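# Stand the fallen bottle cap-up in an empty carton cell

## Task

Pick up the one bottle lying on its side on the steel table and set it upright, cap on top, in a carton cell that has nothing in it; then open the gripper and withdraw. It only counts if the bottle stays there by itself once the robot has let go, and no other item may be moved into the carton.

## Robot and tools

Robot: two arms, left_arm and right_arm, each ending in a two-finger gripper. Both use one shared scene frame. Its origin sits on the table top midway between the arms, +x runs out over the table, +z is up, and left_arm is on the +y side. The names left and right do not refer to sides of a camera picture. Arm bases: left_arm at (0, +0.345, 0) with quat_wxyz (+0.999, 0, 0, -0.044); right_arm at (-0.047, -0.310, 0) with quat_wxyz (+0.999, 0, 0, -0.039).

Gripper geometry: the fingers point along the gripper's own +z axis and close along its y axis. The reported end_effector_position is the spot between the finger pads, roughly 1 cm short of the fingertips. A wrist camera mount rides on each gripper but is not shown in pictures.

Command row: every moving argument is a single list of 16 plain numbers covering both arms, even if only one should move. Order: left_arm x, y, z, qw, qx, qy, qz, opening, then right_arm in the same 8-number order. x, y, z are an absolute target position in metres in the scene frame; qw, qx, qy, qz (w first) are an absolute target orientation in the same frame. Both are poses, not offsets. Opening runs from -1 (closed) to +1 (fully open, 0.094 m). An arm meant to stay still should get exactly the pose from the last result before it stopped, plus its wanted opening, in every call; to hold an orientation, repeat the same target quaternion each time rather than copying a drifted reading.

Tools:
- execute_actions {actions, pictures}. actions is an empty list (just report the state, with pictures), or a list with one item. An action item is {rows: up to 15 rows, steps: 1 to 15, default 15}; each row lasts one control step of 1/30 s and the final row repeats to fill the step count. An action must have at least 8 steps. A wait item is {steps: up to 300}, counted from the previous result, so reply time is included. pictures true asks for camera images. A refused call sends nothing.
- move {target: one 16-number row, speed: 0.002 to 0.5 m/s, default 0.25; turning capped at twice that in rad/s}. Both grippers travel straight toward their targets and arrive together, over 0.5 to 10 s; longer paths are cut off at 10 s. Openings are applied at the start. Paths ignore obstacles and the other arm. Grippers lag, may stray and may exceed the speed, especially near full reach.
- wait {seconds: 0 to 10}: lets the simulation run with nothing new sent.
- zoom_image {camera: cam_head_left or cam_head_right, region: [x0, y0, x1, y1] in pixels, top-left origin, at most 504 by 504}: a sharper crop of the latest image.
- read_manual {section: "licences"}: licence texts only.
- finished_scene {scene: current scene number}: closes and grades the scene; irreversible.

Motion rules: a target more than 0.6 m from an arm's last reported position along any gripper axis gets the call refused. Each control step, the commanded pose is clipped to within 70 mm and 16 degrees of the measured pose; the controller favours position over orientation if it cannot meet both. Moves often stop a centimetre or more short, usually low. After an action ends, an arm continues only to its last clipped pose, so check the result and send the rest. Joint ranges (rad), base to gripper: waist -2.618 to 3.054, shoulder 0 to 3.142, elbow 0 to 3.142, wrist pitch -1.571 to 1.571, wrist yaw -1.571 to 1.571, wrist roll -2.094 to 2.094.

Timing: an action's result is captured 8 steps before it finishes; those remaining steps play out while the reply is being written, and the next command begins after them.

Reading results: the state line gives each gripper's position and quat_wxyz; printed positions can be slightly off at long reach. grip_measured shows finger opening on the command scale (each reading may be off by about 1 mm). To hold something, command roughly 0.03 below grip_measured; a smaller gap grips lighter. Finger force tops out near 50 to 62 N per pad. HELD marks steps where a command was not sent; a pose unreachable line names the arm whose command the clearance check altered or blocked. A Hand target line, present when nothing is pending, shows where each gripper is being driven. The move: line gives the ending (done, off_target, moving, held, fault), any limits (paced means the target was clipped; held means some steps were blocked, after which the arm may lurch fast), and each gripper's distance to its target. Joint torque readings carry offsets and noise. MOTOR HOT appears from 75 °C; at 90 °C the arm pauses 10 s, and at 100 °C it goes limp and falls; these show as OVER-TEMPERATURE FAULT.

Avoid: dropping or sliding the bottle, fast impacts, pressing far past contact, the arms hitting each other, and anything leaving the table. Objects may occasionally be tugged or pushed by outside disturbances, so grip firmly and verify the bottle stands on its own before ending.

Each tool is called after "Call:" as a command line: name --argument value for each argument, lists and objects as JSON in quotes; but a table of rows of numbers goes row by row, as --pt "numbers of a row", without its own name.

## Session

Call:
execute_actions --actions '[]'

Scene clock: 0.00 s of 5440.00 s.
left_arm: end_effector_position=(+0.3198, +0.4596, +0.1547) grip_measured=+1.000 end_effector_quat_wxyz=(-0.016, -0.258, +0.965, +0.046) | right_arm: end_effector_position=(+0.3915, -0.4037, +0.3860) grip_measured=+1.000 end_effector_quat_wxyz=(+0.274, -0.070, +0.766, -0.578)
Joint positions: left_arm=[ 0.379  1.864  1.746 -1.482 -0.094 -0.233  0.094] | right_arm=[ 0.238  1.678  1.716 -0.508  1.156 -0.784  0.094]
Joint velocities: left_arm=[-0.012 -0.012  0.007  0.007 -0.037 -0.051  0.   ] | right_arm=[-0.022  0.007  0.007  0.081  0.007  0.066  0.   ]
Joint torques (N m, as the arm reports them, + toward a larger angle): no reading
Hand target (left_arm): +0.322, +0.461, +0.161; -0.003, -0.259, +0.965, +0.049
Hand target (right_arm): +0.388, -0.405, +0.394; +0.281, -0.060, +0.763, -0.578

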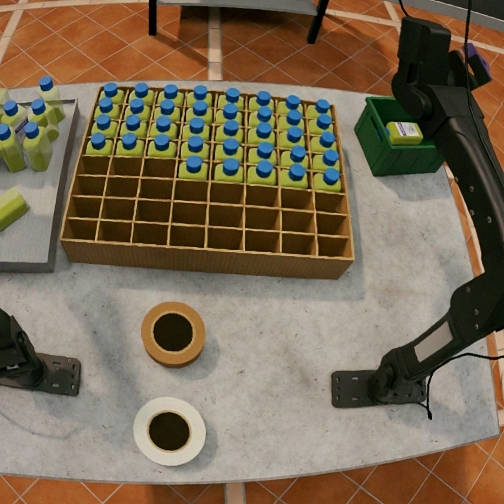

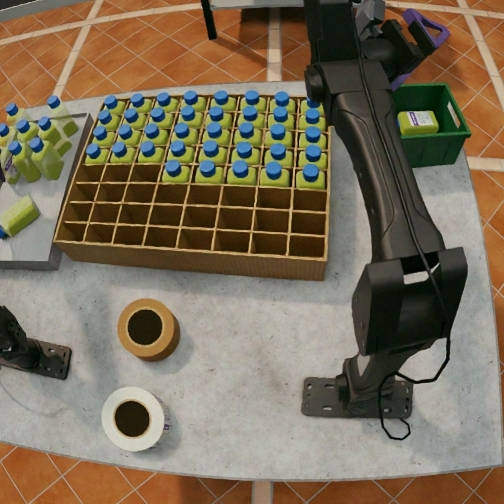

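Call:
zoom_image --camera "cam_head_right" --region '[0, 90, 130, 290]'

Call:
zoom_image --camera "cam_head_left" --region '[0, 70, 130, 290]'

Region (0, 90, 130, 290) of cam_head_right's 504x504 image, scaled by 2.520, with more detail than that image has; it fills the left 328 columns of this view, and the rest is white.

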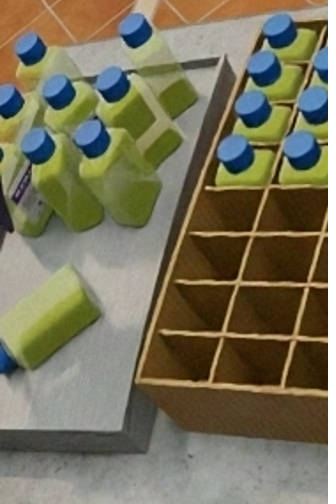

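Region (0, 70, 130, 290) of cam_head_left's 504x504 image, scaled by 2.291, with more detail than that image has; it fills the left 298 columns of this view, and the rest is white.

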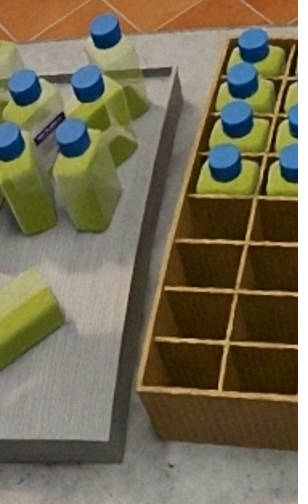

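Call:
zoom_image --camera "cam_head_right" --region '[0, 150, 80, 280]'

Call:
zoom_image --camera "cam_head_left" --region '[0, 150, 80, 280]'

Region (0, 150, 80, 280) of cam_head_right's 504x504 image, scaled by 3.877, with more detail than that image has; it fills the left 310 columns of this view, and the rest is white.

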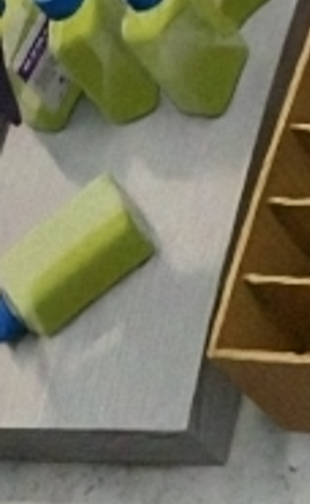

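Region (0, 150, 80, 280) of cam_head_left's 504x504 image, scaled by 3.877, with more detail than that image has; it fills the left 310 columns of this view, and the rest is white.

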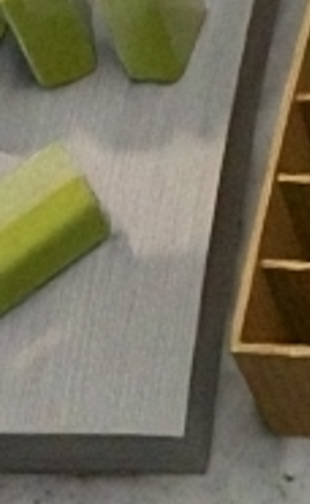

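Call:
move --target '[0.29, 0.42, 0.125, -0.0828, -0.9020, 0.3736, -0.2000, 0.7, 0.3915, -0.4037, 0.3860, 0.274, -0.070, 0.766, -0.578, 1.0]' --speed 0.4

Call:
zoom_image --camera "cam_head_right" --region '[0, 150, 100, 280]'

Call:
zoom_image --camera "cam_head_left" --region '[0, 150, 100, 280]'

Scene clock: 7.87 s of 5440.00 s.
left_arm: end_effector_position=(+0.2906, +0.4202, +0.1207) grip_measured=+0.702 end_effector_quat_wxyz=(+0.092, +0.901, -0.379, +0.190) | right_arm: end_effector_position=(+0.3915, -0.4037, +0.3860) grip_measured=+1.000 end_effector_quat_wxyz=(+0.274, -0.070, +0.766, -0.578)
Joint positions: left_arm=[ 0.578  1.561  1.202 -1.108  0.414 -1.878  0.08 ] | right_arm=[ 0.238  1.678  1.716 -0.508  1.156 -0.784  0.094]
Joint velocities: left_arm=[-0.007 -0.012  0.002 -0.022  0.022 -0.051  0.001] | right_arm=[ 0.002  0.007 -0.017 -0.037 -0.081 -0.022  0.   ]
Joint torques (N m, as the arm reports them, + toward a larger angle): left_arm=[ 0.44 -9.1   4.46  0.42  0.32 -0.05] | right_arm=[ 0.04 -7.66  5.8   1.7   0.32  0.02]
Hand target (left_arm): +0.289, +0.420, +0.125; +0.089, +0.902, -0.373, +0.199
Hand target (right_arm): +0.391, -0.404, +0.386; +0.274, -0.070, +0.766, -0.578
Off the commanded pose (left_arm): 0.004 m, 2 deg.
Off the commanded pose (right_arm): 0.000 m, 0 deg.
Kept back: nothing.
After step 90, 1.80 s passed at rest.
move: done

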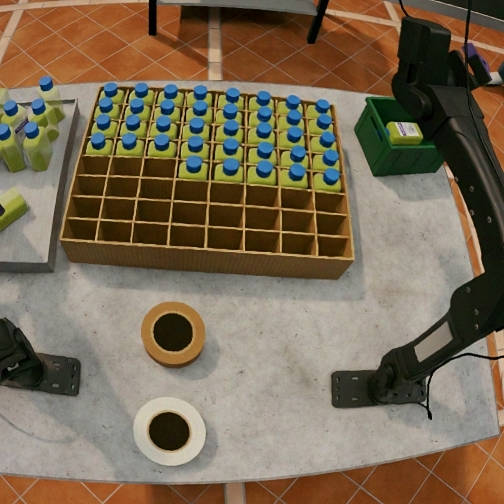

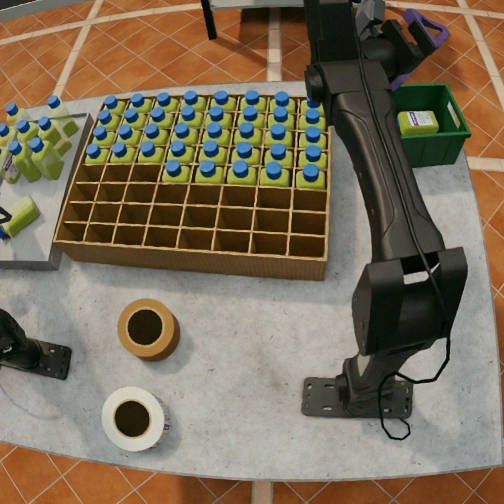

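Region (0, 150, 100, 280) of cam_head_right's 504x504 image, scaled by 3.877, with more detail than that image has; it fills the left 388 columns of this view, and the rest is white.

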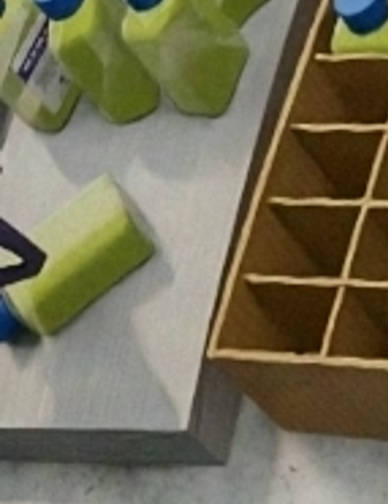

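Region (0, 150, 100, 280) of cam_head_left's 504x504 image, scaled by 3.877, with more detail than that image has; it fills the left 388 columns of this view, and the rest is white.

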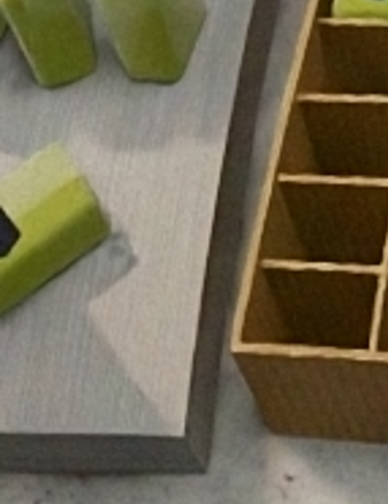

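Call:
move --target '[0.260, 0.4505, 0.068, -0.0863, -0.8954, 0.3893, -0.1985, 0.7, 0.3915, -0.4037, 0.3860, 0.274, -0.070, 0.766, -0.578, 1.0]' --speed 0.08

Call:
zoom_image --camera "cam_head_right" --region '[0, 180, 80, 270]'

Call:
zoom_image --camera "cam_head_left" --region '[0, 180, 80, 270]'

Scene clock: 10.53 s of 5440.00 s.
left_arm: end_effector_position=(+0.2606, +0.4500, +0.0706) grip_measured=+0.702 end_effector_quat_wxyz=(+0.085, +0.896, -0.390, +0.196) | right_arm: end_effector_position=(+0.3915, -0.4037, +0.3860) grip_measured=+1.000 end_effector_quat_wxyz=(+0.274, -0.070, +0.766, -0.578)
Joint positions: left_arm=[ 0.732  1.574  1.012 -0.959  0.427 -1.688  0.08 ] | right_arm=[ 0.238  1.678  1.716 -0.508  1.156 -0.784  0.094]
Joint velocities: left_arm=[-0.007 -0.012 -0.012  0.037  0.022 -0.037 -0.   ] | right_arm=[-0.002  0.002 -0.007 -0.022 -0.037  0.007  0.   ]
Joint torques (N m, as the arm reports them, + toward a larger angle): left_arm=[ 0.67 -6.34  4.34  0.34  0.32  0.1 ] | right_arm=[-0.02 -7.72  5.89  1.71  0.32  0.01]
Hand target (left_arm): +0.259, +0.450, +0.068; +0.088, +0.895, -0.389, +0.199
Hand target (right_arm): +0.392, -0.404, +0.386; +0.274, -0.070, +0.766, -0.578
Off the commanded pose (left_arm): 0.003 m, 0 deg.
Off the commanded pose (right_arm): 0.000 m, 0 deg.
Kept back: nothing.
move: done

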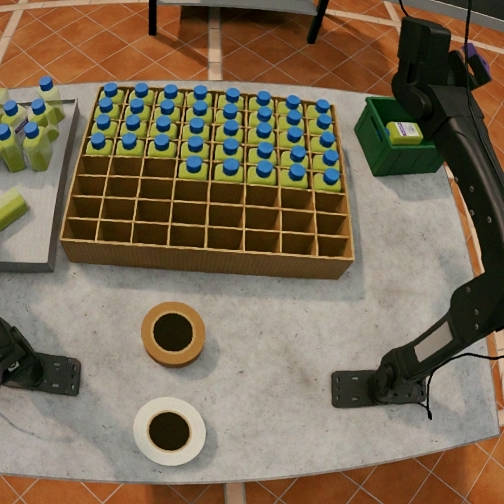

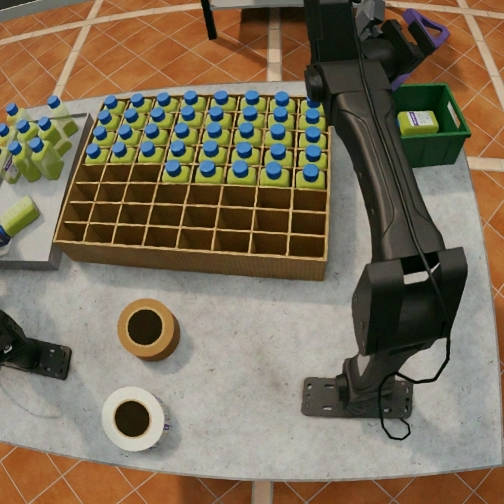

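Region (0, 180, 80, 270) of cam_head_right's 504x504 image, scaled by 5.600, with more detail than that image has.

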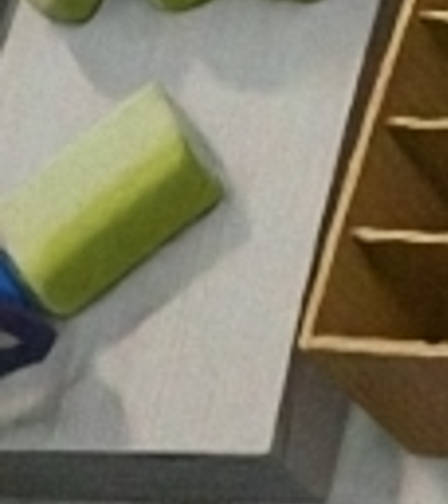

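Region (0, 180, 80, 270) of cam_head_left's 504x504 image, scaled by 5.600, with more detail than that image has.

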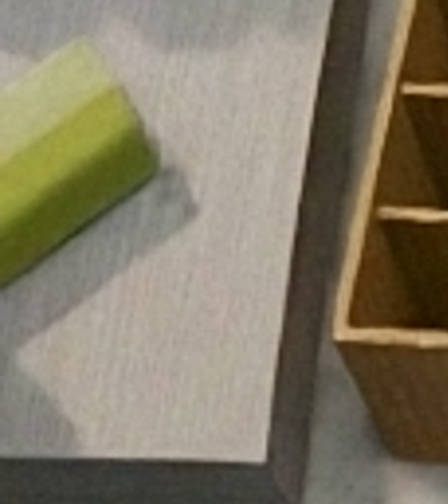

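Call:
execute_actions --actions '[]'

Scene clock: 11.53 s of 5440.00 s.
left_arm: end_effector_position=(+0.2609, +0.4500, +0.0707) grip_measured=+0.702 end_effector_quat_wxyz=(+0.084, +0.895, -0.391, +0.196) | right_arm: end_effector_position=(+0.3915, -0.4037, +0.3860) grip_measured=+1.000 end_effector_quat_wxyz=(+0.274, -0.070, +0.766, -0.578)
Joint positions: left_arm=[ 0.732  1.574  1.012 -0.958  0.428 -1.686  0.08 ] | right_arm=[ 0.238  1.678  1.716 -0.508  1.156 -0.784  0.094]
Joint velocities: left_arm=[-0.002 -0.002 -0.022 -0.051  0.051  0.022 -0.   ] | right_arm=[-0.007 -0.002 -0.017  0.022 -0.051  0.051  0.   ]
Joint torques (N m, as the arm reports them, + toward a larger angle): left_arm=[ 0.68 -6.33  4.36  0.34  0.33  0.11] | right_arm=[ 0.12 -7.74  5.83  1.73  0.33  0.02]
Hand target (left_arm): +0.259, +0.450, +0.068; +0.088, +0.895, -0.389, +0.199
Hand target (right_arm): +0.392, -0.404, +0.386; +0.274, -0.070, +0.766, -0.578
Off the commanded pose (left_arm): 0.003 m, 0 deg.
Off the commanded pose (right_arm): 0.000 m, 0 deg.
Kept back: nothing.
Steps of this call (steps 1 to 30: nothing new was sent). Readings (end_effector_position):
1: left_arm (+0.2607, +0.4500, +0.0706) | right_arm (+0.3915, -0.4037, +0.3860)
2: left_arm (+0.2607, +0.4500, +0.0707) | right_arm (+0.3915, -0.4037, +0.3860)
4: left_arm (+0.2608, +0.4500, +0.0707) | right_arm (+0.3915, -0.4037, +0.3860)
8: left_arm (+0.2609, +0.4501, +0.0707) | right_arm (+0.3915, -0.4037, +0.3860)
30: the state above

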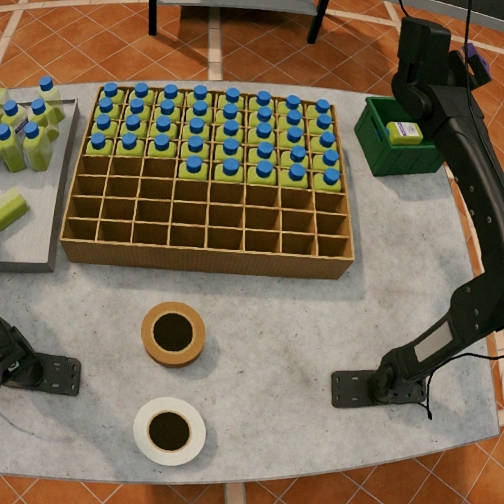

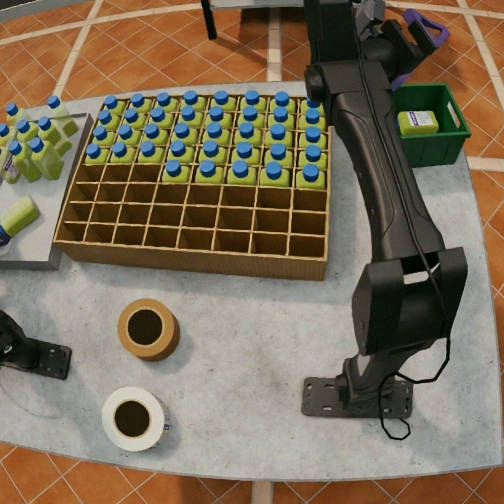

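Call:
move --target '[0.259,0.452,0.063,-0.0863,-0.8954,0.3893,-0.1985,0.3,0.3915,-0.4037,0.3860,0.274,-0.070,0.766,-0.578,1.0]' --speed 0.03

Call:
zoom_image --camera "cam_head_right" --region '[0, 190, 60, 260]'

Scene clock: 12.60 s of 5440.00 s.
left_arm: end_effector_position=(+0.2610, +0.4515, +0.0662) grip_measured=+0.302 end_effector_quat_wxyz=(+0.083, +0.895, -0.391, +0.197) | right_arm: end_effector_position=(+0.3915, -0.4037, +0.3860) grip_measured=+1.000 end_effector_quat_wxyz=(+0.274, -0.070, +0.766, -0.578)
Joint positions: left_arm=[ 0.736  1.582  1.001 -0.938  0.428 -1.681  0.061] | right_arm=[ 0.238  1.678  1.716 -0.508  1.156 -0.784  0.094]
Joint velocities: left_arm=[ 0.002  0.002 -0.002 -0.051  0.022 -0.051  0.   ] | right_arm=[ 0.022 -0.022 -0.002 -0.022 -0.037  0.022  0.   ]
Joint torques (N m, as the arm reports them, + toward a larger angle): left_arm=[ 0.78 -6.24  4.21  0.34  0.31  0.11] | right_arm=[ 0.03 -7.59  5.75  1.73  0.32  0.  ]
Hand target (left_arm): +0.259, +0.452, +0.063; +0.086, +0.895, -0.389, +0.199
Hand target (right_arm): +0.392, -0.404, +0.386; +0.274, -0.070, +0.766, -0.578
Off the commanded pose (left_arm): 0.004 m, 0 deg.
Off the commanded pose (right_arm): 0.000 m, 0 deg.
Kept back: nothing.
move: done

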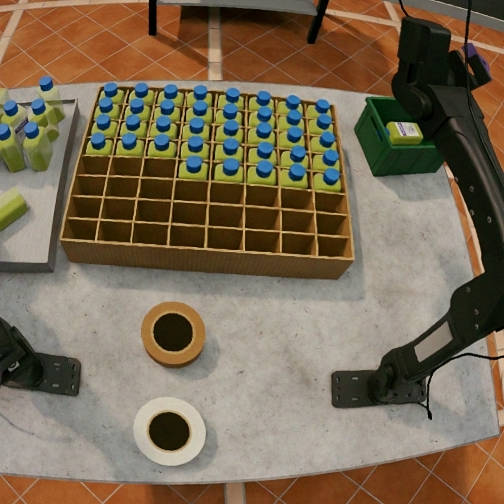

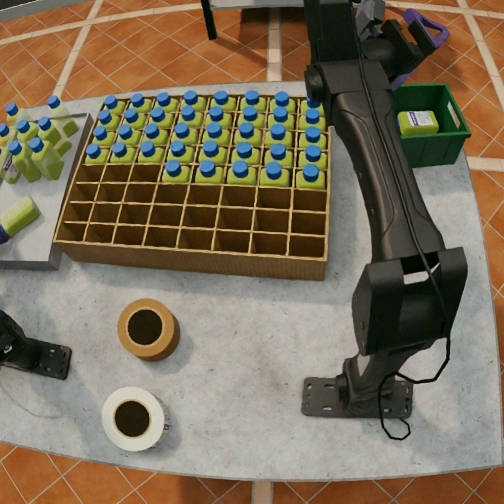

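Region (0, 190, 60, 260) of cam_head_right's 504x504 image, scaled by 7.200, with more detail than that image has; it fills the left 432 columns of this view, and the rest is white.

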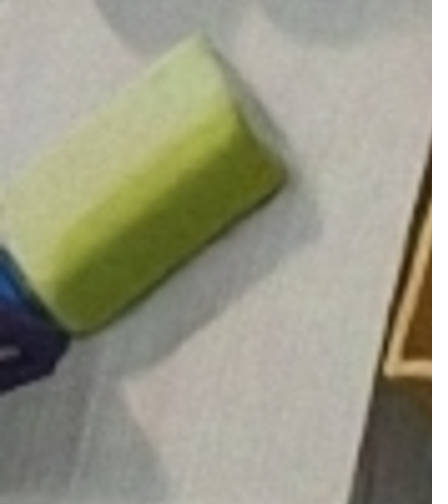

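Call:
execute_actions --actions '[{"rows":[[0.258,0.453,0.063,-0.0863,-0.8954,0.3893,-0.1985,0.25,0.3915,-0.4037,0.3860,0.274,-0.070,0.766,-0.578,1.0],[0.258,0.453,0.063,-0.0863,-0.8954,0.3893,-0.1985,0.2,0.3915,-0.4037,0.3860,0.274,-0.070,0.766,-0.578,1.0],[0.258,0.453,0.063,-0.0863,-0.8954,0.3893,-0.1985,0.15,0.3915,-0.4037,0.3860,0.274,-0.070,0.766,-0.578,1.0],[0.258,0.453,0.063,-0.0863,-0.8954,0.3893,-0.1985,0.1,0.3915,-0.4037,0.3860,0.274,-0.070,0.766,-0.578,1.0],[0.258,0.453,0.063,-0.0863,-0.8954,0.3893,-0.1985,0.05,0.3915,-0.4037,0.3860,0.274,-0.070,0.766,-0.578,1.0],[0.258,0.453,0.063,-0.0863,-0.8954,0.3893,-0.1985,0.0,0.3915,-0.4037,0.3860,0.274,-0.070,0.766,-0.578,1.0],[0.258,0.453,0.063,-0.0863,-0.8954,0.3893,-0.1985,-0.05,0.3915,-0.4037,0.3860,0.274,-0.070,0.766,-0.578,1.0],[0.258,0.453,0.063,-0.0863,-0.8954,0.3893,-0.1985,-0.1,0.3915,-0.4037,0.3860,0.274,-0.070,0.766,-0.578,1.0],[0.258,0.453,0.063,-0.0863,-0.8954,0.3893,-0.1985,-0.15,0.3915,-0.4037,0.3860,0.274,-0.070,0.766,-0.578,1.0],[0.258,0.453,0.063,-0.0863,-0.8954,0.3893,-0.1985,-0.2,0.3915,-0.4037,0.3860,0.274,-0.070,0.766,-0.578,1.0],[0.258,0.453,0.063,-0.0863,-0.8954,0.3893,-0.1985,-0.25,0.3915,-0.4037,0.3860,0.274,-0.070,0.766,-0.578,1.0],[0.258,0.453,0.063,-0.0863,-0.8954,0.3893,-0.1985,-0.3,0.3915,-0.4037,0.3860,0.274,-0.070,0.766,-0.578,1.0]],"steps":15}]'

Call:
execute_actions --actions '[]'

Call:
zoom_image --camera "cam_head_right" --region '[0, 190, 60, 260]'

Scene clock: 13.57 s of 5440.00 s.
left_arm: end_effector_position=(+0.2606, +0.4531, +0.0662) grip_measured=-0.025 end_effector_quat_wxyz=(+0.081, +0.895, -0.391, +0.198) | right_arm: end_effector_position=(+0.3915, -0.4037, +0.3860) grip_measured=+1.000 end_effector_quat_wxyz=(+0.274, -0.070, +0.766, -0.578)
Joint positions: left_arm=[ 0.741  1.582  1.001 -0.937  0.428 -1.677  0.046] | right_arm=[ 0.238  1.678  1.716 -0.508  1.156 -0.784  0.094]
Joint velocities: left_arm=[ 0.012  0.002 -0.002 -0.007 -0.022 -0.022 -0.046] | right_arm=[-0.017  0.007  0.002 -0.007 -0.066 -0.007  0.   ]
Joint torques (N m, as the arm reports them, + toward a larger angle): left_arm=[ 0.76 -6.24  4.31  0.27  0.31  0.13] | right_arm=[ 0.11 -7.67  5.74  1.74  0.33  0.01]
Steps of this call (steps 1 to 22: nothing new was sent; steps 23 to 29: the first 7 steps of this action). Readings (end_effector_position):
23: left_arm (+0.2611, +0.4518, +0.0662) | right_arm (+0.3915, -0.4037, +0.3860)
24: left_arm (+0.2610, +0.4521, +0.0662) | right_arm (+0.3915, -0.4037, +0.3860)
26: left_arm (+0.2607, +0.4528, +0.0662) | right_arm (+0.3915, -0.4037, +0.3860)
29: the state above

Scene clock: 13.83 s of 5440.00 s.
left_arm: end_effector_position=(+0.2613, +0.4543, +0.0663) grip_measured=-0.298 end_effector_quat_wxyz=(+0.079, +0.895, -0.391, +0.199) | right_arm: end_effector_position=(+0.3915, -0.4037, +0.3860) grip_measured=+1.000 end_effector_quat_wxyz=(+0.274, -0.070, +0.766, -0.578)
Joint positions: left_arm=[ 0.743  1.582  1.001 -0.932  0.428 -1.675  0.033] | right_arm=[ 0.238  1.678  1.716 -0.508  1.156 -0.784  0.094]
Joint velocities: left_arm=[-0.007  0.017 -0.007 -0.022  0.007 -0.007 -0.001] | right_arm=[-0.007 -0.012  0.002  0.022 -0.051 -0.007  0.   ]
Joint torques (N m, as the arm reports them, + toward a larger angle): left_arm=[ 0.62 -6.26  4.29  0.28  0.31  0.11] | right_arm=[ 0.   -7.72  5.82  1.7   0.34  0.01]
Hand target (left_arm): +0.258, +0.453, +0.063; +0.087, +0.895, -0.389, +0.199
Hand target (right_arm): +0.392, -0.404, +0.386; +0.274, -0.070, +0.766, -0.578
Off the commanded pose (left_arm): 0.005 m, 1 deg.
Off the commanded pose (right_arm): 0.000 m, 0 deg.
Kept back: nothing.
Steps of this call (steps 1 to 8: the last 8 steps of your previous action). Readings (end_effector_position):
1: left_arm (+0.2608, +0.4534, +0.0663) | right_arm (+0.3915, -0.4037, +0.3860)
2: left_arm (+0.2611, +0.4537, +0.0663) | right_arm (+0.3915, -0.4037, +0.3860)
4: left_arm (+0.2614, +0.4542, +0.0663) | right_arm (+0.3915, -0.4037, +0.3860)
8: the state above

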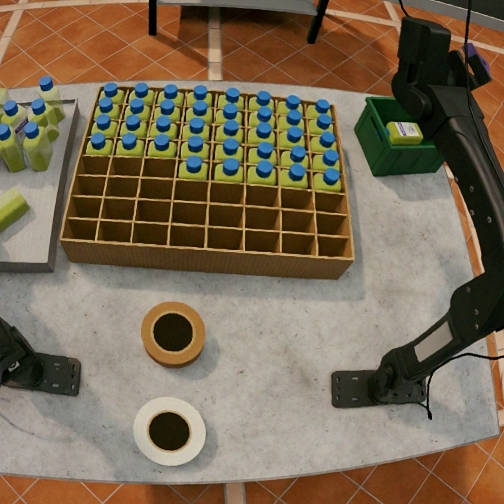

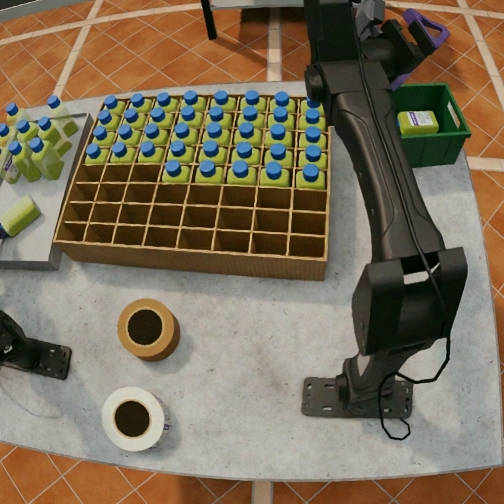

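Region (0, 190, 60, 260) of cam_head_right's 504x504 image, scaled by 7.200, with more detail than that image has; it fills the left 432 columns of this view, and the rest is white.

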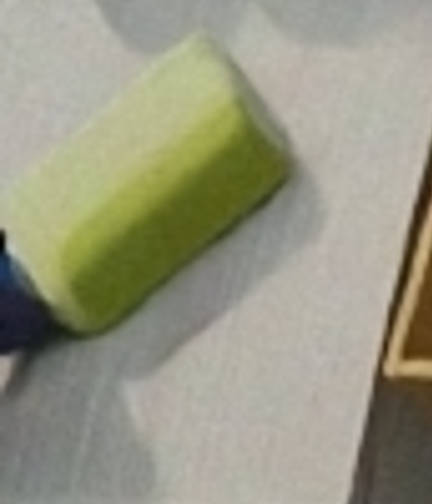

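Call:
execute_actions --actions '[{"rows":[[0.259,0.454,0.063,-0.0863,-0.8954,0.3893,-0.1985,-0.33,0.3915,-0.4037,0.3860,0.274,-0.070,0.766,-0.578,1.0],[0.259,0.454,0.063,-0.0863,-0.8954,0.3893,-0.1985,-0.35,0.3915,-0.4037,0.3860,0.274,-0.070,0.766,-0.578,1.0],[0.259,0.454,0.063,-0.0863,-0.8954,0.3893,-0.1985,-0.37,0.3915,-0.4037,0.3860,0.274,-0.070,0.766,-0.578,1.0],[0.259,0.454,0.063,-0.0863,-0.8954,0.3893,-0.1985,-0.39,0.3915,-0.4037,0.3860,0.274,-0.070,0.766,-0.578,1.0],[0.259,0.454,0.063,-0.0863,-0.8954,0.3893,-0.1985,-0.41,0.3915,-0.4037,0.3860,0.274,-0.070,0.766,-0.578,1.0],[0.259,0.454,0.063,-0.0863,-0.8954,0.3893,-0.1985,-0.43,0.3915,-0.4037,0.3860,0.274,-0.070,0.766,-0.578,1.0],[0.259,0.454,0.063,-0.0863,-0.8954,0.3893,-0.1985,-0.45,0.3915,-0.4037,0.3860,0.274,-0.070,0.766,-0.578,1.0],[0.259,0.454,0.063,-0.0863,-0.8954,0.3893,-0.1985,-0.47,0.3915,-0.4037,0.3860,0.274,-0.070,0.766,-0.578,1.0],[0.259,0.454,0.063,-0.0863,-0.8954,0.3893,-0.1985,-0.49,0.3915,-0.4037,0.3860,0.274,-0.070,0.766,-0.578,1.0]],"steps":12}]'

Call:
execute_actions --actions '[]'

Call:
zoom_image --camera "cam_head_right" --region '[0, 190, 60, 260]'

Scene clock: 14.67 s of 5440.00 s.
left_arm: end_effector_position=(+0.2613, +0.4543, +0.0663) grip_measured=-0.379 end_effector_quat_wxyz=(+0.079, +0.895, -0.392, +0.199) | right_arm: end_effector_position=(+0.3915, -0.4037, +0.3860) grip_measured=+1.000 end_effector_quat_wxyz=(+0.274, -0.070, +0.766, -0.578)
Joint positions: left_arm=[ 0.743  1.582  1.001 -0.932  0.427 -1.674  0.029] | right_arm=[ 0.238  1.678  1.716 -0.508  1.156 -0.784  0.094]
Joint velocities: left_arm=[-0.002  0.007  0.017  0.066 -0.022 -0.037 -0.018] | right_arm=[-0.002  0.007 -0.007 -0.022  0.007  0.037  0.   ]
Joint torques (N m, as the arm reports them, + toward a larger angle): left_arm=[ 0.71 -5.75  4.68  0.29  0.31  0.1 ] | right_arm=[ 0.03 -7.66  5.85  1.7   0.33  0.02]
Steps of this call (steps 1 to 21: nothing new was sent; steps 22 to 25: the first 4 steps of this action). Readings (end_effector_position):
22: left_arm (+0.2613, +0.4543, +0.0663) | right_arm (+0.3915, -0.4037, +0.3860)
23: left_arm (+0.2613, +0.4543, +0.0663) | right_arm (+0.3915, -0.4037, +0.3860)
25: the state above

Scene clock: 14.93 s of 5440.00 s.
left_arm: end_effector_position=(+0.2613, +0.4543, +0.0663) grip_measured=-0.475 end_effector_quat_wxyz=(+0.079, +0.895, -0.392, +0.199) | right_arm: end_effector_position=(+0.3915, -0.4037, +0.3860) grip_measured=+1.000 end_effector_quat_wxyz=(+0.274, -0.070, +0.766, -0.578)
Joint positions: left_arm=[ 0.743  1.582  1.001 -0.932  0.427 -1.673  0.025] | right_arm=[ 0.238  1.678  1.716 -0.508  1.156 -0.784  0.094]
Joint velocities: left_arm=[-0.002 -0.007 -0.012  0.081  0.007  0.007 -0.001] | right_arm=[-0.012 -0.007 -0.032  0.037 -0.022 -0.022  0.   ]
Joint torques (N m, as the arm reports them, + toward a larger angle): left_arm=[ 0.67 -5.75  4.7   0.27  0.31  0.1 ] | right_arm=[-0.01 -7.71  5.86  1.72  0.35  0.  ]
Hand target (left_arm): +0.259, +0.454, +0.063; +0.086, +0.895, -0.389, +0.198
Hand target (right_arm): +0.392, -0.404, +0.386; +0.274, -0.070, +0.766, -0.578
Off the commanded pose (left_arm): 0.004 m, 1 deg.
Off the commanded pose (right_arm): 0.000 m, 0 deg.
Kept back: nothing.
Steps of this call (steps 1 to 8: the last 8 steps of your previous action). Readings (end_effector_position):
1: left_arm (+0.2613, +0.4543, +0.0663) | right_arm (+0.3915, -0.4037, +0.3860)
2: left_arm (+0.2613, +0.4543, +0.0663) | right_arm (+0.3915, -0.4037, +0.3860)
4: left_arm (+0.2613, +0.4543, +0.0663) | right_arm (+0.3915, -0.4037, +0.3860)
8: the state above

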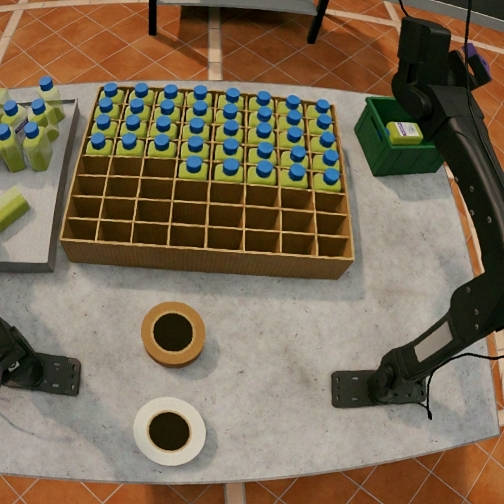

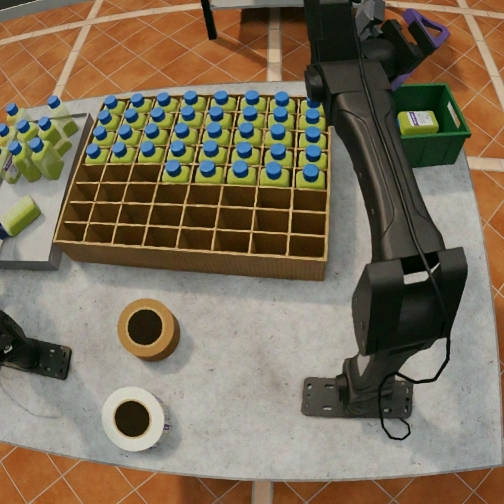

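Region (0, 190, 60, 260) of cam_head_right's 504x504 image, scaled by 7.200, with more detail than that image has; it fills the left 432 columns of this view, and the rest is white.

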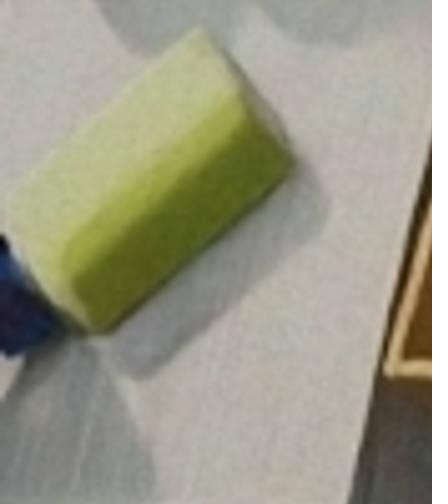

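Call:
execute_actions --actions '[{"rows":[[0.259,0.454,0.063,-0.0863,-0.8954,0.3893,-0.1985,-0.50,0.3915,-0.4037,0.3860,0.274,-0.070,0.766,-0.578,1.0],[0.259,0.454,0.063,-0.0863,-0.8954,0.3893,-0.1985,-0.51,0.3915,-0.4037,0.3860,0.274,-0.070,0.766,-0.578,1.0],[0.259,0.454,0.063,-0.0863,-0.8954,0.3893,-0.1985,-0.52,0.3915,-0.4037,0.3860,0.274,-0.070,0.766,-0.578,1.0],[0.259,0.454,0.063,-0.0863,-0.8954,0.3893,-0.1985,-0.53,0.3915,-0.4037,0.3860,0.274,-0.070,0.766,-0.578,1.0]],"steps":15}]' --pictures true

Call:
zoom_image --camera "cam_head_right" --region '[0, 210, 30, 250]'

Scene clock: 15.60 s of 5440.00 s.
left_arm: end_effector_position=(+0.2613, +0.4543, +0.0663) grip_measured=-0.487 end_effector_quat_wxyz=(+0.079, +0.895, -0.392, +0.199) | right_arm: end_effector_position=(+0.3915, -0.4037, +0.3860) grip_measured=+1.000 end_effector_quat_wxyz=(+0.274, -0.070, +0.766, -0.578)
Joint positions: left_arm=[ 0.743  1.582  1.001 -0.932  0.427 -1.673  0.024] | right_arm=[ 0.238  1.678  1.716 -0.508  1.156 -0.784  0.094]
Joint velocities: left_arm=[ 0.022  0.002 -0.002  0.051  0.051  0.007  0.   ] | right_arm=[-0.007  0.007 -0.007  0.022 -0.066 -0.022  0.   ]
Joint torques (N m, as the arm reports them, + toward a larger angle): left_arm=[ 0.68 -5.75  4.69  0.28  0.31  0.09] | right_arm=[ 0.06 -7.72  5.88  1.69  0.3   0.01]
Steps of this call (steps 1 to 13: nothing new was sent; steps 14 to 20: the first 7 steps of this action). Readings (end_effector_position):
14: left_arm (+0.2613, +0.4543, +0.0663) | right_arm (+0.3915, -0.4037, +0.3860)
15: left_arm (+0.2613, +0.4543, +0.0663) | right_arm (+0.3915, -0.4037, +0.3860)
17: left_arm (+0.2613, +0.4543, +0.0663) | right_arm (+0.3915, -0.4037, +0.3860)
20: the state above

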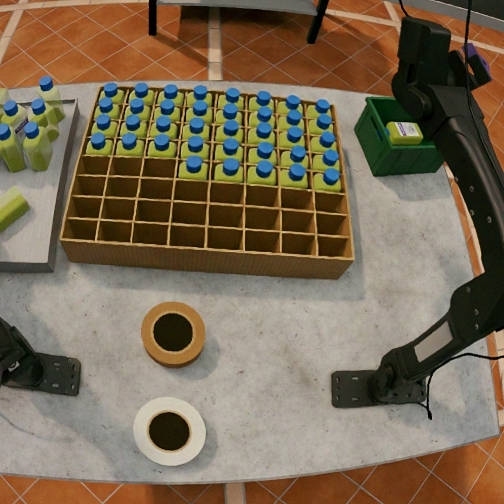

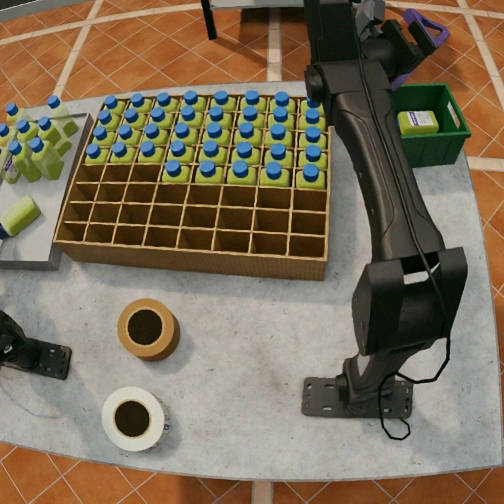

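Region (0, 210, 30, 250) of cam_head_right's 504x504 image, scaled by 12.600, with more detail than that image has; it fills the left 378 columns of this view, and the rest is white.

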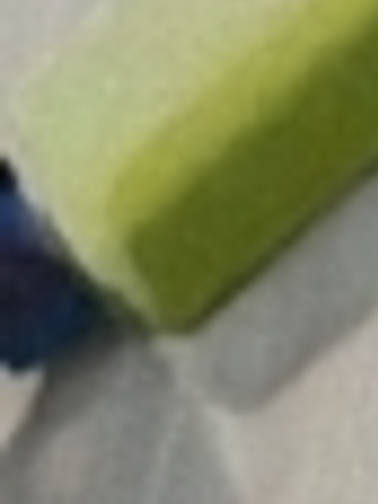

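Call:
execute_actions --actions '[{"rows":[[0.259,0.454,0.063,-0.0863,-0.8954,0.3893,-0.1985,-0.45,0.3915,-0.4037,0.3860,0.274,-0.070,0.766,-0.578,1.0],[0.259,0.454,0.063,-0.0863,-0.8954,0.3893,-0.1985,-0.38,0.3915,-0.4037,0.3860,0.274,-0.070,0.766,-0.578,1.0],[0.259,0.454,0.063,-0.0863,-0.8954,0.3893,-0.1985,-0.30,0.3915,-0.4037,0.3860,0.274,-0.070,0.766,-0.578,1.0],[0.259,0.454,0.063,-0.0863,-0.8954,0.3893,-0.1985,-0.22,0.3915,-0.4037,0.3860,0.274,-0.070,0.766,-0.578,1.0],[0.259,0.454,0.063,-0.0863,-0.8954,0.3893,-0.1985,-0.15,0.3915,-0.4037,0.3860,0.274,-0.070,0.766,-0.578,1.0]],"steps":8}]'

Call:
move --target '[0.259,0.454,0.055,-0.0863,-0.8954,0.3893,-0.1985,-0.15,0.3915,-0.4037,0.3860,0.274,-0.070,0.766,-0.578,1.0]' --speed 0.03

Call:
zoom_image --camera "cam_head_right" --region '[0, 210, 30, 250]'

Scene clock: 16.57 s of 5440.00 s.
left_arm: end_effector_position=(+0.2613, +0.4543, +0.0663) grip_measured=-0.487 end_effector_quat_wxyz=(+0.079, +0.895, -0.392, +0.199) | right_arm: end_effector_position=(+0.3915, -0.4037, +0.3860) grip_measured=+1.000 end_effector_quat_wxyz=(+0.274, -0.070, +0.766, -0.578)
Joint positions: left_arm=[ 0.743  1.582  1.001 -0.932  0.427 -1.673  0.024] | right_arm=[ 0.238  1.678  1.716 -0.508  1.156 -0.784  0.094]
Joint velocities: left_arm=[ 0.002 -0.017 -0.002  0.037 -0.066 -0.081  0.   ] | right_arm=[-0.002 -0.002 -0.002  0.007  0.007 -0.081  0.   ]
Joint torques (N m, as the arm reports them, + toward a larger angle): left_arm=[ 0.67 -5.74  4.69  0.28  0.31  0.09] | right_arm=[ 0.09 -7.76  5.75  1.73  0.31  0.  ]
Off your previous action's commanded pose (left_arm): 0.004 m, 1 deg at its last step (step 8 of this call).
Off your previous action's commanded pose (right_arm): 0.000 m, 0 deg at its last step (step 8 of this call).
Kept back: the last 8 steps of this action.
Steps of this call (steps 1 to 8: the last 8 steps of your previous action; steps 9 to 29: nothing new was sent). Readings (end_effector_position):
1: left_arm (+0.2613, +0.4543, +0.0663) | right_arm (+0.3915, -0.4037, +0.3860)
2: left_arm (+0.2613, +0.4543, +0.0663) | right_arm (+0.3915, -0.4037, +0.3860)
4: left_arm (+0.2613, +0.4543, +0.0663) | right_arm (+0.3915, -0.4037, +0.3860)
8: left_arm (+0.2613, +0.4543, +0.0663) | right_arm (+0.3915, -0.4037, +0.3860)
29: the state above

Scene clock: 17.73 s of 5440.00 s.
left_arm: end_effector_position=(+0.2605, +0.4537, +0.0579) grip_measured=-0.152 end_effector_quat_wxyz=(+0.083, +0.895, -0.391, +0.196) | right_arm: end_effector_position=(+0.3915, -0.4037, +0.3860) grip_measured=+1.000 end_effector_quat_wxyz=(+0.274, -0.070, +0.766, -0.578)
Joint positions: left_arm=[ 0.743  1.599  0.984 -0.909  0.427 -1.673  0.04 ] | right_arm=[ 0.238  1.678  1.716 -0.508  1.156 -0.784  0.094]
Joint velocities: left_arm=[-0.002  0.007  0.002  0.081 -0.051  0.066 -0.001] | right_arm=[-0.012 -0.007 -0.007 -0.007 -0.11  -0.022  0.   ]
Joint torques (N m, as the arm reports them, + toward a larger angle): left_arm=[ 0.68 -6.51  4.2   0.33  0.31  0.09] | right_arm=[ 0.03 -7.72  5.79  1.71  0.32  0.02]
Hand target (left_arm): +0.259, +0.454, +0.055; +0.086, +0.895, -0.389, +0.198
Hand target (right_arm): +0.392, -0.404, +0.386; +0.274, -0.070, +0.766, -0.578
Off your previous action's commanded pose (left_arm): 0.004 m, 1 deg at its last step (step 8 of this call).
Off your previous action's commanded pose (right_arm): 0.000 m, 0 deg at its last step (step 8 of this call).
Off the commanded pose (left_arm): 0.003 m, 0 deg.
Off the commanded pose (right_arm): 0.000 m, 0 deg.
Kept back: nothing.
move: done

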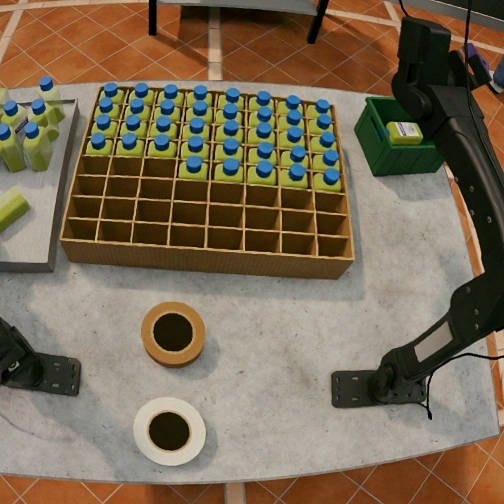

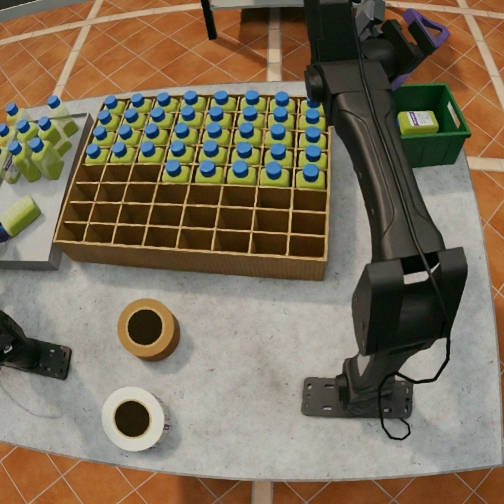

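Region (0, 210, 30, 250) of cam_head_right's 504x504 image, scaled by 12.600, with more detail than that image has; it fills the left 378 columns of this view, and the rest is white.

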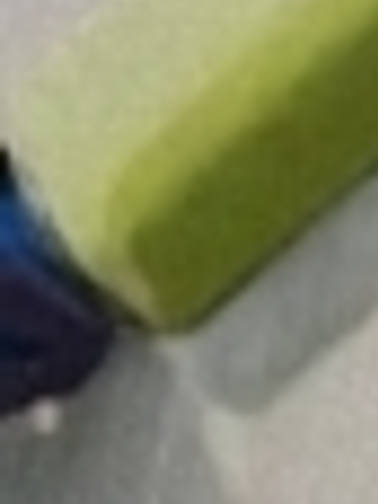

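Call:
move --target '[0.259,0.454,0.051,-0.0863,-0.8954,0.3893,-0.1985,-0.15,0.3915,-0.4037,0.3860,0.274,-0.070,0.766,-0.578,1.0]' --speed 0.02

Call:
execute_actions --actions '[{"rows":[[0.259,0.454,0.051,-0.0863,-0.8954,0.3893,-0.1985,-0.2,0.3915,-0.4037,0.3860,0.274,-0.070,0.766,-0.578,1.0],[0.259,0.454,0.051,-0.0863,-0.8954,0.3893,-0.1985,-0.25,0.3915,-0.4037,0.3860,0.274,-0.070,0.766,-0.578,1.0],[0.259,0.454,0.051,-0.0863,-0.8954,0.3893,-0.1985,-0.30,0.3915,-0.4037,0.3860,0.274,-0.070,0.766,-0.578,1.0],[0.259,0.454,0.051,-0.0863,-0.8954,0.3893,-0.1985,-0.34,0.3915,-0.4037,0.3860,0.274,-0.070,0.766,-0.578,1.0],[0.259,0.454,0.051,-0.0863,-0.8954,0.3893,-0.1985,-0.37,0.3915,-0.4037,0.3860,0.274,-0.070,0.766,-0.578,1.0],[0.259,0.454,0.051,-0.0863,-0.8954,0.3893,-0.1985,-0.39,0.3915,-0.4037,0.3860,0.274,-0.070,0.766,-0.578,1.0],[0.259,0.454,0.051,-0.0863,-0.8954,0.3893,-0.1985,-0.41,0.3915,-0.4037,0.3860,0.274,-0.070,0.766,-0.578,1.0],[0.259,0.454,0.051,-0.0863,-0.8954,0.3893,-0.1985,-0.43,0.3915,-0.4037,0.3860,0.274,-0.070,0.766,-0.578,1.0],[0.259,0.454,0.051,-0.0863,-0.8954,0.3893,-0.1985,-0.45,0.3915,-0.4037,0.3860,0.274,-0.070,0.766,-0.578,1.0],[0.259,0.454,0.051,-0.0863,-0.8954,0.3893,-0.1985,-0.47,0.3915,-0.4037,0.3860,0.274,-0.070,0.766,-0.578,1.0],[0.259,0.454,0.051,-0.0863,-0.8954,0.3893,-0.1985,-0.49,0.3915,-0.4037,0.3860,0.274,-0.070,0.766,-0.578,1.0]],"steps":15}]'

Call:
execute_actions --actions '[]'

Call:
zoom_image --camera "cam_head_right" --region '[0, 210, 30, 250]'

Scene clock: 19.33 s of 5440.00 s.
left_arm: end_effector_position=(+0.2636, +0.4561, +0.0581) grip_measured=-0.152 end_effector_quat_wxyz=(+0.076, +0.894, -0.393, +0.200) | right_arm: end_effector_position=(+0.3915, -0.4037, +0.3860) grip_measured=+1.000 end_effector_quat_wxyz=(+0.274, -0.070, +0.766, -0.578)
Joint positions: left_arm=[ 0.743  1.599  0.984 -0.892  0.427 -1.673  0.04 ] | right_arm=[ 0.238  1.678  1.716 -0.508  1.156 -0.784  0.094]
Joint velocities: left_arm=[-0.002  0.002 -0.022  0.007  0.007 -0.007  0.001] | right_arm=[-0.002 -0.002 -0.002  0.022 -0.007 -0.022  0.   ]
Joint torques (N m, as the arm reports them, + toward a larger angle): left_arm=[ 0.67 -5.89  3.45  0.37  0.32  0.1 ] | right_arm=[ 0.01 -7.75  5.9   1.73  0.31  0.04]
Hand target (left_arm): +0.259, +0.454, +0.051; +0.087, +0.895, -0.389, +0.198
Hand target (right_arm): +0.392, -0.404, +0.386; +0.274, -0.070, +0.766, -0.578
Off the commanded pose (left_arm): 0.009 m, 1 deg.
Off the commanded pose (right_arm): 0.000 m, 0 deg.
Kept back: nothing.
move: done

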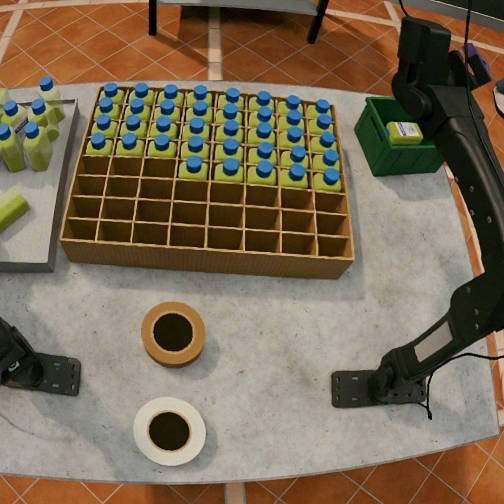

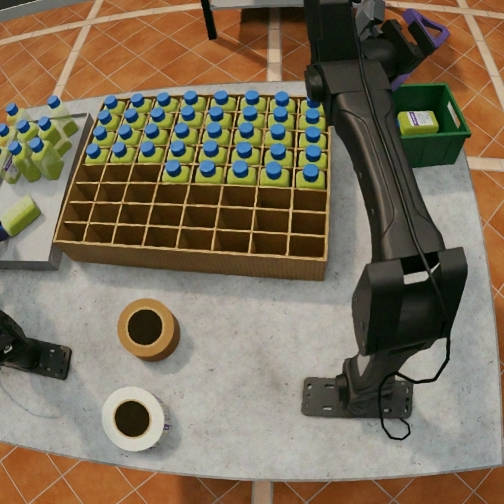

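Scene clock: 19.57 s of 5440.00 s.
left_arm: end_effector_position=(+0.2617, +0.4545, +0.0560) grip_measured=-0.398 end_effector_quat_wxyz=(+0.079, +0.895, -0.392, +0.199) | right_arm: end_effector_position=(+0.3915, -0.4037, +0.3860) grip_measured=+1.000 end_effector_quat_wxyz=(+0.274, -0.070, +0.766, -0.578)
Joint positions: left_arm=[ 0.743  1.599  0.975 -0.891  0.428 -1.673  0.028] | right_arm=[ 0.238  1.678  1.716 -0.508  1.156 -0.784  0.094]
Joint velocities: left_arm=[ 0.007 -0.007 -0.012  0.051  0.007 -0.022 -0.016] | right_arm=[-0.007  0.007 -0.012  0.007  0.066 -0.037  0.   ]
Joint torques (N m, as the arm reports them, + toward a larger angle): left_arm=[ 0.69 -5.87  4.11  0.36  0.29  0.09] | right_arm=[ 0.11 -7.66  5.87  1.72  0.34  0.  ]
Steps of this call (steps 1 to 7: the first 7 steps of this action). Readings (end_effector_position):
1: left_arm (+0.2636, +0.4561, +0.0581) | right_arm (+0.3915, -0.4037, +0.3860)
2: left_arm (+0.2636, +0.4561, +0.0581) | right_arm (+0.3915, -0.4037, +0.3860)
4: left_arm (+0.2631, +0.4557, +0.0574) | right_arm (+0.3915, -0.4037, +0.3860)
7: the state above

Scene clock: 19.83 s of 5440.00 s.
left_arm: end_effector_position=(+0.2617, +0.4546, +0.0560) grip_measured=-0.440 end_effector_quat_wxyz=(+0.079, +0.895, -0.392, +0.199) | right_arm: end_effector_position=(+0.3915, -0.4037, +0.3860) grip_measured=+1.000 end_effector_quat_wxyz=(+0.274, -0.070, +0.766, -0.578)
Joint positions: left_arm=[ 0.743  1.599  0.975 -0.89   0.428 -1.673  0.026] | right_arm=[ 0.238  1.678  1.716 -0.508  1.156 -0.784  0.094]
Joint velocities: left_arm=[ 0.012  0.002  0.017  0.066  0.007 -0.022 -0.001] | right_arm=[ 0.012 -0.012 -0.007  0.007 -0.007  0.022  0.   ]
Joint torques (N m, as the arm reports them, + toward a larger angle): left_arm=[ 0.69 -5.87  4.07  0.35  0.31  0.1 ] | right_arm=[ 0.12 -7.72  5.79  1.72  0.34  0.01]
Hand target (left_arm): +0.259, +0.454, +0.051; +0.086, +0.895, -0.389, +0.199
Hand target (right_arm): +0.392, -0.404, +0.386; +0.274, -0.070, +0.766, -0.578
Off the commanded pose (left_arm): 0.006 m, 1 deg.
Off the commanded pose (right_arm): 0.000 m, 0 deg.
Kept back: nothing.
Steps of this call (steps 1 to 8: the last 8 steps of your previous action). Readings (end_effector_position):
1: left_arm (+0.2617, +0.4545, +0.0560) | right_arm (+0.3915, -0.4037, +0.3860)
2: left_arm (+0.2617, +0.4546, +0.0560) | right_arm (+0.3915, -0.4037, +0.3860)
4: left_arm (+0.2617, +0.4546, +0.0560) | right_arm (+0.3915, -0.4037, +0.3860)
8: the state above

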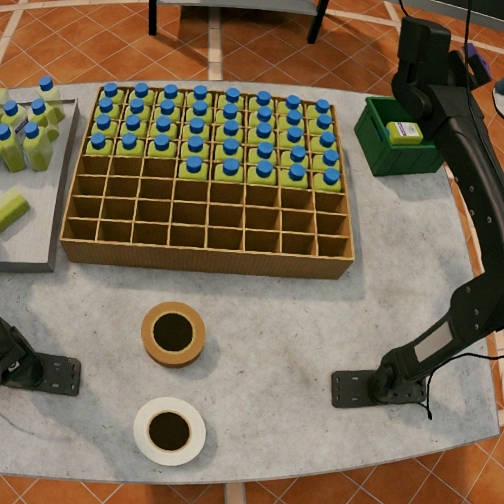

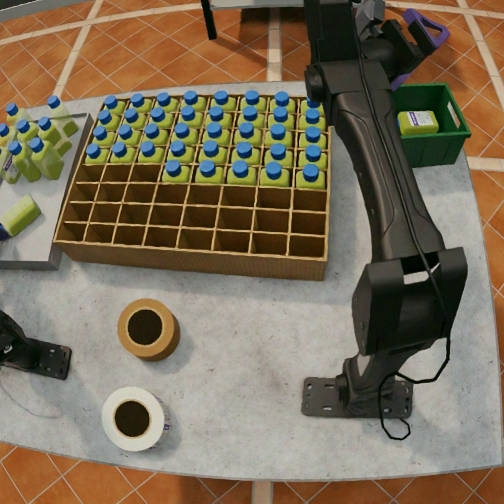

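Region (0, 210, 30, 250) of cam_head_right's 504x504 image, scaled by 12.600, with more detail than that image has; it fills the left 378 columns of this view, and the rest is white.

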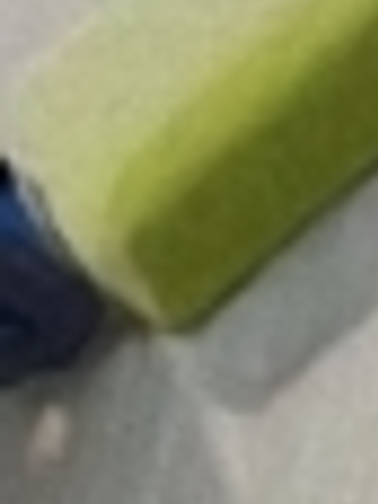

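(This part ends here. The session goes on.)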